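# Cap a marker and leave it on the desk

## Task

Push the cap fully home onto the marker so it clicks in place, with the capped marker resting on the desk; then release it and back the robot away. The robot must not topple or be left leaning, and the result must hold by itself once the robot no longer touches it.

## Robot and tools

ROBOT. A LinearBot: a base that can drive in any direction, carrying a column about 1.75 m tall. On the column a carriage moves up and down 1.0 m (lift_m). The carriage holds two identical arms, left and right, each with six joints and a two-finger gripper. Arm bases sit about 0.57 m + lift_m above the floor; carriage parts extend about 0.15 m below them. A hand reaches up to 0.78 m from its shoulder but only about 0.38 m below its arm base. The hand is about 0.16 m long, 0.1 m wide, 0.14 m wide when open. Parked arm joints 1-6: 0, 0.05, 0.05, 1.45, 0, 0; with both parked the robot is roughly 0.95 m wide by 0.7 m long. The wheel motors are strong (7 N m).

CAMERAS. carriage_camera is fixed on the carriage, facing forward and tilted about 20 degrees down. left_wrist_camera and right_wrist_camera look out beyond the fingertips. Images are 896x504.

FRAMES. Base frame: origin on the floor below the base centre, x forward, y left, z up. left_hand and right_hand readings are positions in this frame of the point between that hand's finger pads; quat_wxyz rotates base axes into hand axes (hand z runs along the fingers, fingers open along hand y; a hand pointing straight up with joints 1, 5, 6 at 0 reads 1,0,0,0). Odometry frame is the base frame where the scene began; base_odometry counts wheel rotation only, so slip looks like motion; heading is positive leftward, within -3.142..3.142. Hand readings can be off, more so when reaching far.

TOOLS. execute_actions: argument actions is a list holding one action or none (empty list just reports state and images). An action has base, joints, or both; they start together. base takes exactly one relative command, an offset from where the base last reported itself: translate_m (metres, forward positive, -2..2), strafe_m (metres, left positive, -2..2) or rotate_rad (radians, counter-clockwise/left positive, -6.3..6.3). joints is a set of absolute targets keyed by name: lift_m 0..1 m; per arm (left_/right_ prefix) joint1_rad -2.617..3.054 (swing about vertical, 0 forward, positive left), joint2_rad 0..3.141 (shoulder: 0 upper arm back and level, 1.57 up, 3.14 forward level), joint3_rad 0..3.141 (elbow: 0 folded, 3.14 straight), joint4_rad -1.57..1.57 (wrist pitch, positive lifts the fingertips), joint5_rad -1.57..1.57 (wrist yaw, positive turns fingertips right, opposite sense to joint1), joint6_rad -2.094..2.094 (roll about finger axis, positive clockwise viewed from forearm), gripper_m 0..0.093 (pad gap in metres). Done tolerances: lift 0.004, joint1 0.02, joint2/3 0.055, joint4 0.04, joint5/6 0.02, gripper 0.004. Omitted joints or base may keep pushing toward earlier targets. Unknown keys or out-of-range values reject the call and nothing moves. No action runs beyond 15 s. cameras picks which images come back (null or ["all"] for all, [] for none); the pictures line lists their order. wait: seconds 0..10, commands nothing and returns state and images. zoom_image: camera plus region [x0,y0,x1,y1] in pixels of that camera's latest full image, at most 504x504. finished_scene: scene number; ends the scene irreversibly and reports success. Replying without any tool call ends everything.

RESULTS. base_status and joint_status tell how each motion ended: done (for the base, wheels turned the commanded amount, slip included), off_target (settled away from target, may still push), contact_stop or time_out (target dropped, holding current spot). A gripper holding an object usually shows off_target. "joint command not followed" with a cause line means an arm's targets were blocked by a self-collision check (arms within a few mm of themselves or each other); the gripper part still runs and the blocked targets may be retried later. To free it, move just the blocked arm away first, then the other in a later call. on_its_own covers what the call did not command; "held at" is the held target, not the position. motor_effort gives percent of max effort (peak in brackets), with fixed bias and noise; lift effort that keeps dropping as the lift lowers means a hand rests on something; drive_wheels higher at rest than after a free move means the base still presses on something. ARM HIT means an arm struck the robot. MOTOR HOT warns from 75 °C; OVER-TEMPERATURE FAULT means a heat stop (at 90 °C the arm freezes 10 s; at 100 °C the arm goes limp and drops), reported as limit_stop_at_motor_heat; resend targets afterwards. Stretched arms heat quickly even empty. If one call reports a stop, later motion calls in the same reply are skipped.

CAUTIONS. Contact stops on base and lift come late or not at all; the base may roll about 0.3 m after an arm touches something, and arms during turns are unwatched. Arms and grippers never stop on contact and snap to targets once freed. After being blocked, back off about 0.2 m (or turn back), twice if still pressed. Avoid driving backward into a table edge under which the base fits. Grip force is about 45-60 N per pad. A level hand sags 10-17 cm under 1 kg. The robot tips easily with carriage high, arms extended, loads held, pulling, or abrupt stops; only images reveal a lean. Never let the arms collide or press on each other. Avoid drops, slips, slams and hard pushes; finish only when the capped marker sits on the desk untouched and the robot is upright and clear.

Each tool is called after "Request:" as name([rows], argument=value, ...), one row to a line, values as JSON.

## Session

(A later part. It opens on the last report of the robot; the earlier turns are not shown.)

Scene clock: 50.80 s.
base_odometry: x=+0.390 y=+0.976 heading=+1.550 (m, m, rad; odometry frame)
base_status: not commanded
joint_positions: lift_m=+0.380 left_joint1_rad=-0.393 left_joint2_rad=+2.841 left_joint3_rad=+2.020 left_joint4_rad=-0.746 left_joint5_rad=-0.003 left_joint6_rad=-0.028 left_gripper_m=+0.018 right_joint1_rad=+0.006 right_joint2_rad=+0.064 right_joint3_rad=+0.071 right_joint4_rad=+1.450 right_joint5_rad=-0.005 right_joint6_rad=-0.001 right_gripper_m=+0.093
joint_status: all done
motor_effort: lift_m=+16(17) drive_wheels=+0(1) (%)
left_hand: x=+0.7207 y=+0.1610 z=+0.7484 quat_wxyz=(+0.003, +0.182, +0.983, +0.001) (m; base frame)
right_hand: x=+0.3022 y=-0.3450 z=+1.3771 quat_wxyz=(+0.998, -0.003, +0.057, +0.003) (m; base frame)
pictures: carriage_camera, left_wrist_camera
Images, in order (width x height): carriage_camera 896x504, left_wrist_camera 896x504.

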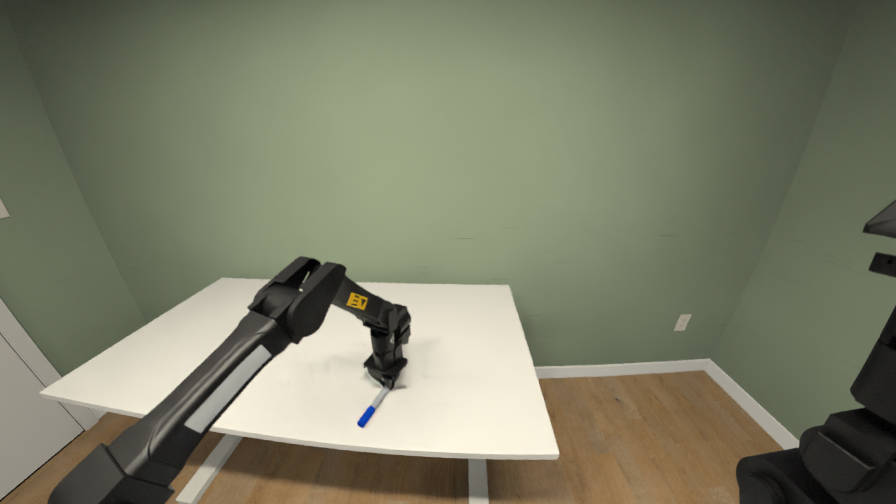

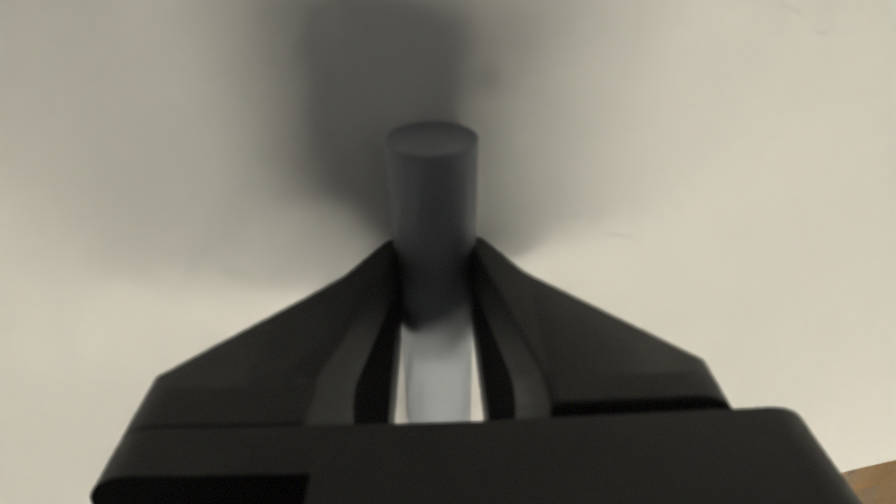

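The hand is at the same height as the original grasp. Releasing and moving clear.

Request:
execute_actions([
  {"joints": {"left_gripper_m": 0.07}},
], cameras=[])

Request:
execute_actions([
  {"joints": {"lift_m": 0.46}},
], cameras=[])

Request:
execute_actions([
  {"base": {"translate_m": -0.2}, "joints": {"left_joint1_rad": 0, "left_joint2_rad": 0.05, "left_joint3_rad": 0.05, "left_joint4_rad": 1.45, "left_joint5_rad": 0, "left_joint6_rad": 0}},
], cameras=["carriage_camera"])

Request:
zoom_image(camera="carriage_camera", region=[310, 310, 470, 430])

Scene clock: 51.63 s.
base_odometry: x=+0.390 y=+0.976 heading=+1.550 (m, m, rad; odometry frame)
base_status: not commanded
joint_positions: lift_m=+0.380 left_joint1_rad=-0.393 left_joint2_rad=+2.841 left_joint3_rad=+2.020 left_joint4_rad=-0.746 left_joint5_rad=-0.003 left_joint6_rad=-0.028 left_gripper_m=+0.070 right_joint1_rad=+0.006 right_joint2_rad=+0.064 right_joint3_rad=+0.071 right_joint4_rad=+1.450 right_joint5_rad=-0.005 right_joint6_rad=-0.001 right_gripper_m=+0.093
joint_status: all done
motor_effort: lift_m=+17(16) drive_wheels=+0(0) (%)
left_hand: x=+0.7207 y=+0.1610 z=+0.7484 quat_wxyz=(+0.003, +0.182, +0.983, +0.001) (m; base frame)
right_hand: x=+0.3022 y=-0.3450 z=+1.3771 quat_wxyz=(+0.998, -0.003, +0.057, +0.003) (m; base frame)
pictures: none
No camera images: the call's "cameras" was empty. Leave "cameras" out to get every camera's image.

Scene clock: 52.50 s.
base_odometry: x=+0.390 y=+0.976 heading=+1.550 (m, m, rad; odometry frame)
base_status: not commanded
joint_positions: lift_m=+0.460 left_joint1_rad=-0.393 left_joint2_rad=+2.832 left_joint3_rad=+2.020 left_joint4_rad=-0.747 left_joint5_rad=-0.003 left_joint6_rad=-0.028 left_gripper_m=+0.070 right_joint1_rad=+0.006 right_joint2_rad=+0.064 right_joint3_rad=+0.071 right_joint4_rad=+1.450 right_joint5_rad=-0.005 right_joint6_rad=-0.001 right_gripper_m=+0.093
joint_status: all done
motor_effort: lift_m=+18(22) drive_wheels=+0(1) (%)
left_hand: x=+0.7227 y=+0.1601 z=+0.8320 quat_wxyz=(+0.006, +0.182, +0.983, +0.000) (m; base frame)
right_hand: x=+0.3022 y=-0.3451 z=+1.4569 quat_wxyz=(+0.998, -0.003, +0.057, +0.003) (m; base frame)
pictures: none
No camera images: the call's "cameras" was empty. Leave "cameras" out to get every camera's image.

Scene clock: 54.93 s.
base_odometry: x=+0.386 y=+0.776 heading=+1.550 (m, m, rad; odometry frame)
base_status: done
joint_positions: lift_m=+0.460 left_joint1_rad=+0.003 left_joint2_rad=+0.058 left_joint3_rad=+0.062 left_joint4_rad=+1.452 left_joint5_rad=-0.004 left_joint6_rad=-0.003 left_gripper_m=+0.070 right_joint1_rad=+0.006 right_joint2_rad=+0.064 right_joint3_rad=+0.071 right_joint4_rad=+1.451 right_joint5_rad=-0.005 right_joint6_rad=-0.001 right_gripper_m=+0.093
joint_status: all done
motor_effort: lift_m=+19(18) drive_wheels=-3(11) (%)
left_hand: x=+0.3025 y=+0.3468 z=+1.4547 quat_wxyz=(+0.998, -0.002, +0.057, +0.000) (m; base frame)
right_hand: x=+0.3021 y=-0.3451 z=+1.4569 quat_wxyz=(+0.998, -0.003, +0.057, +0.003) (m; base frame)
pictures: carriage_camera
Images, in order (width x height): carriage_camera 896x504.

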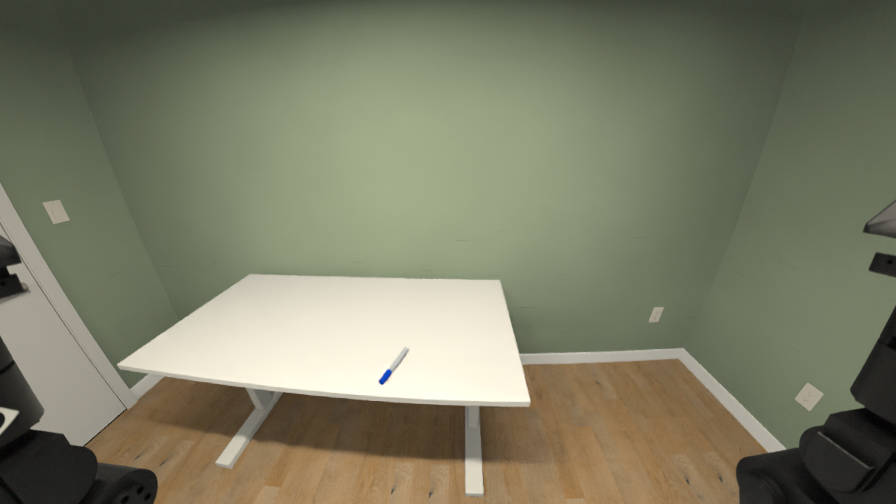

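Region (310, 310, 470, 430) of carriage_camera's 896x504 image, scaled by 3.150, with more detail than that image has; it fills the top 378 rows of this view, and the rest is white.

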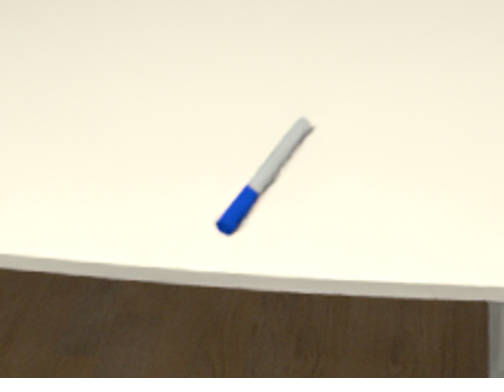

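The capped marker is lying on the desk and the robot is clear.

Request:
finished_scene(scene=1)

The scene is finished: the task was done.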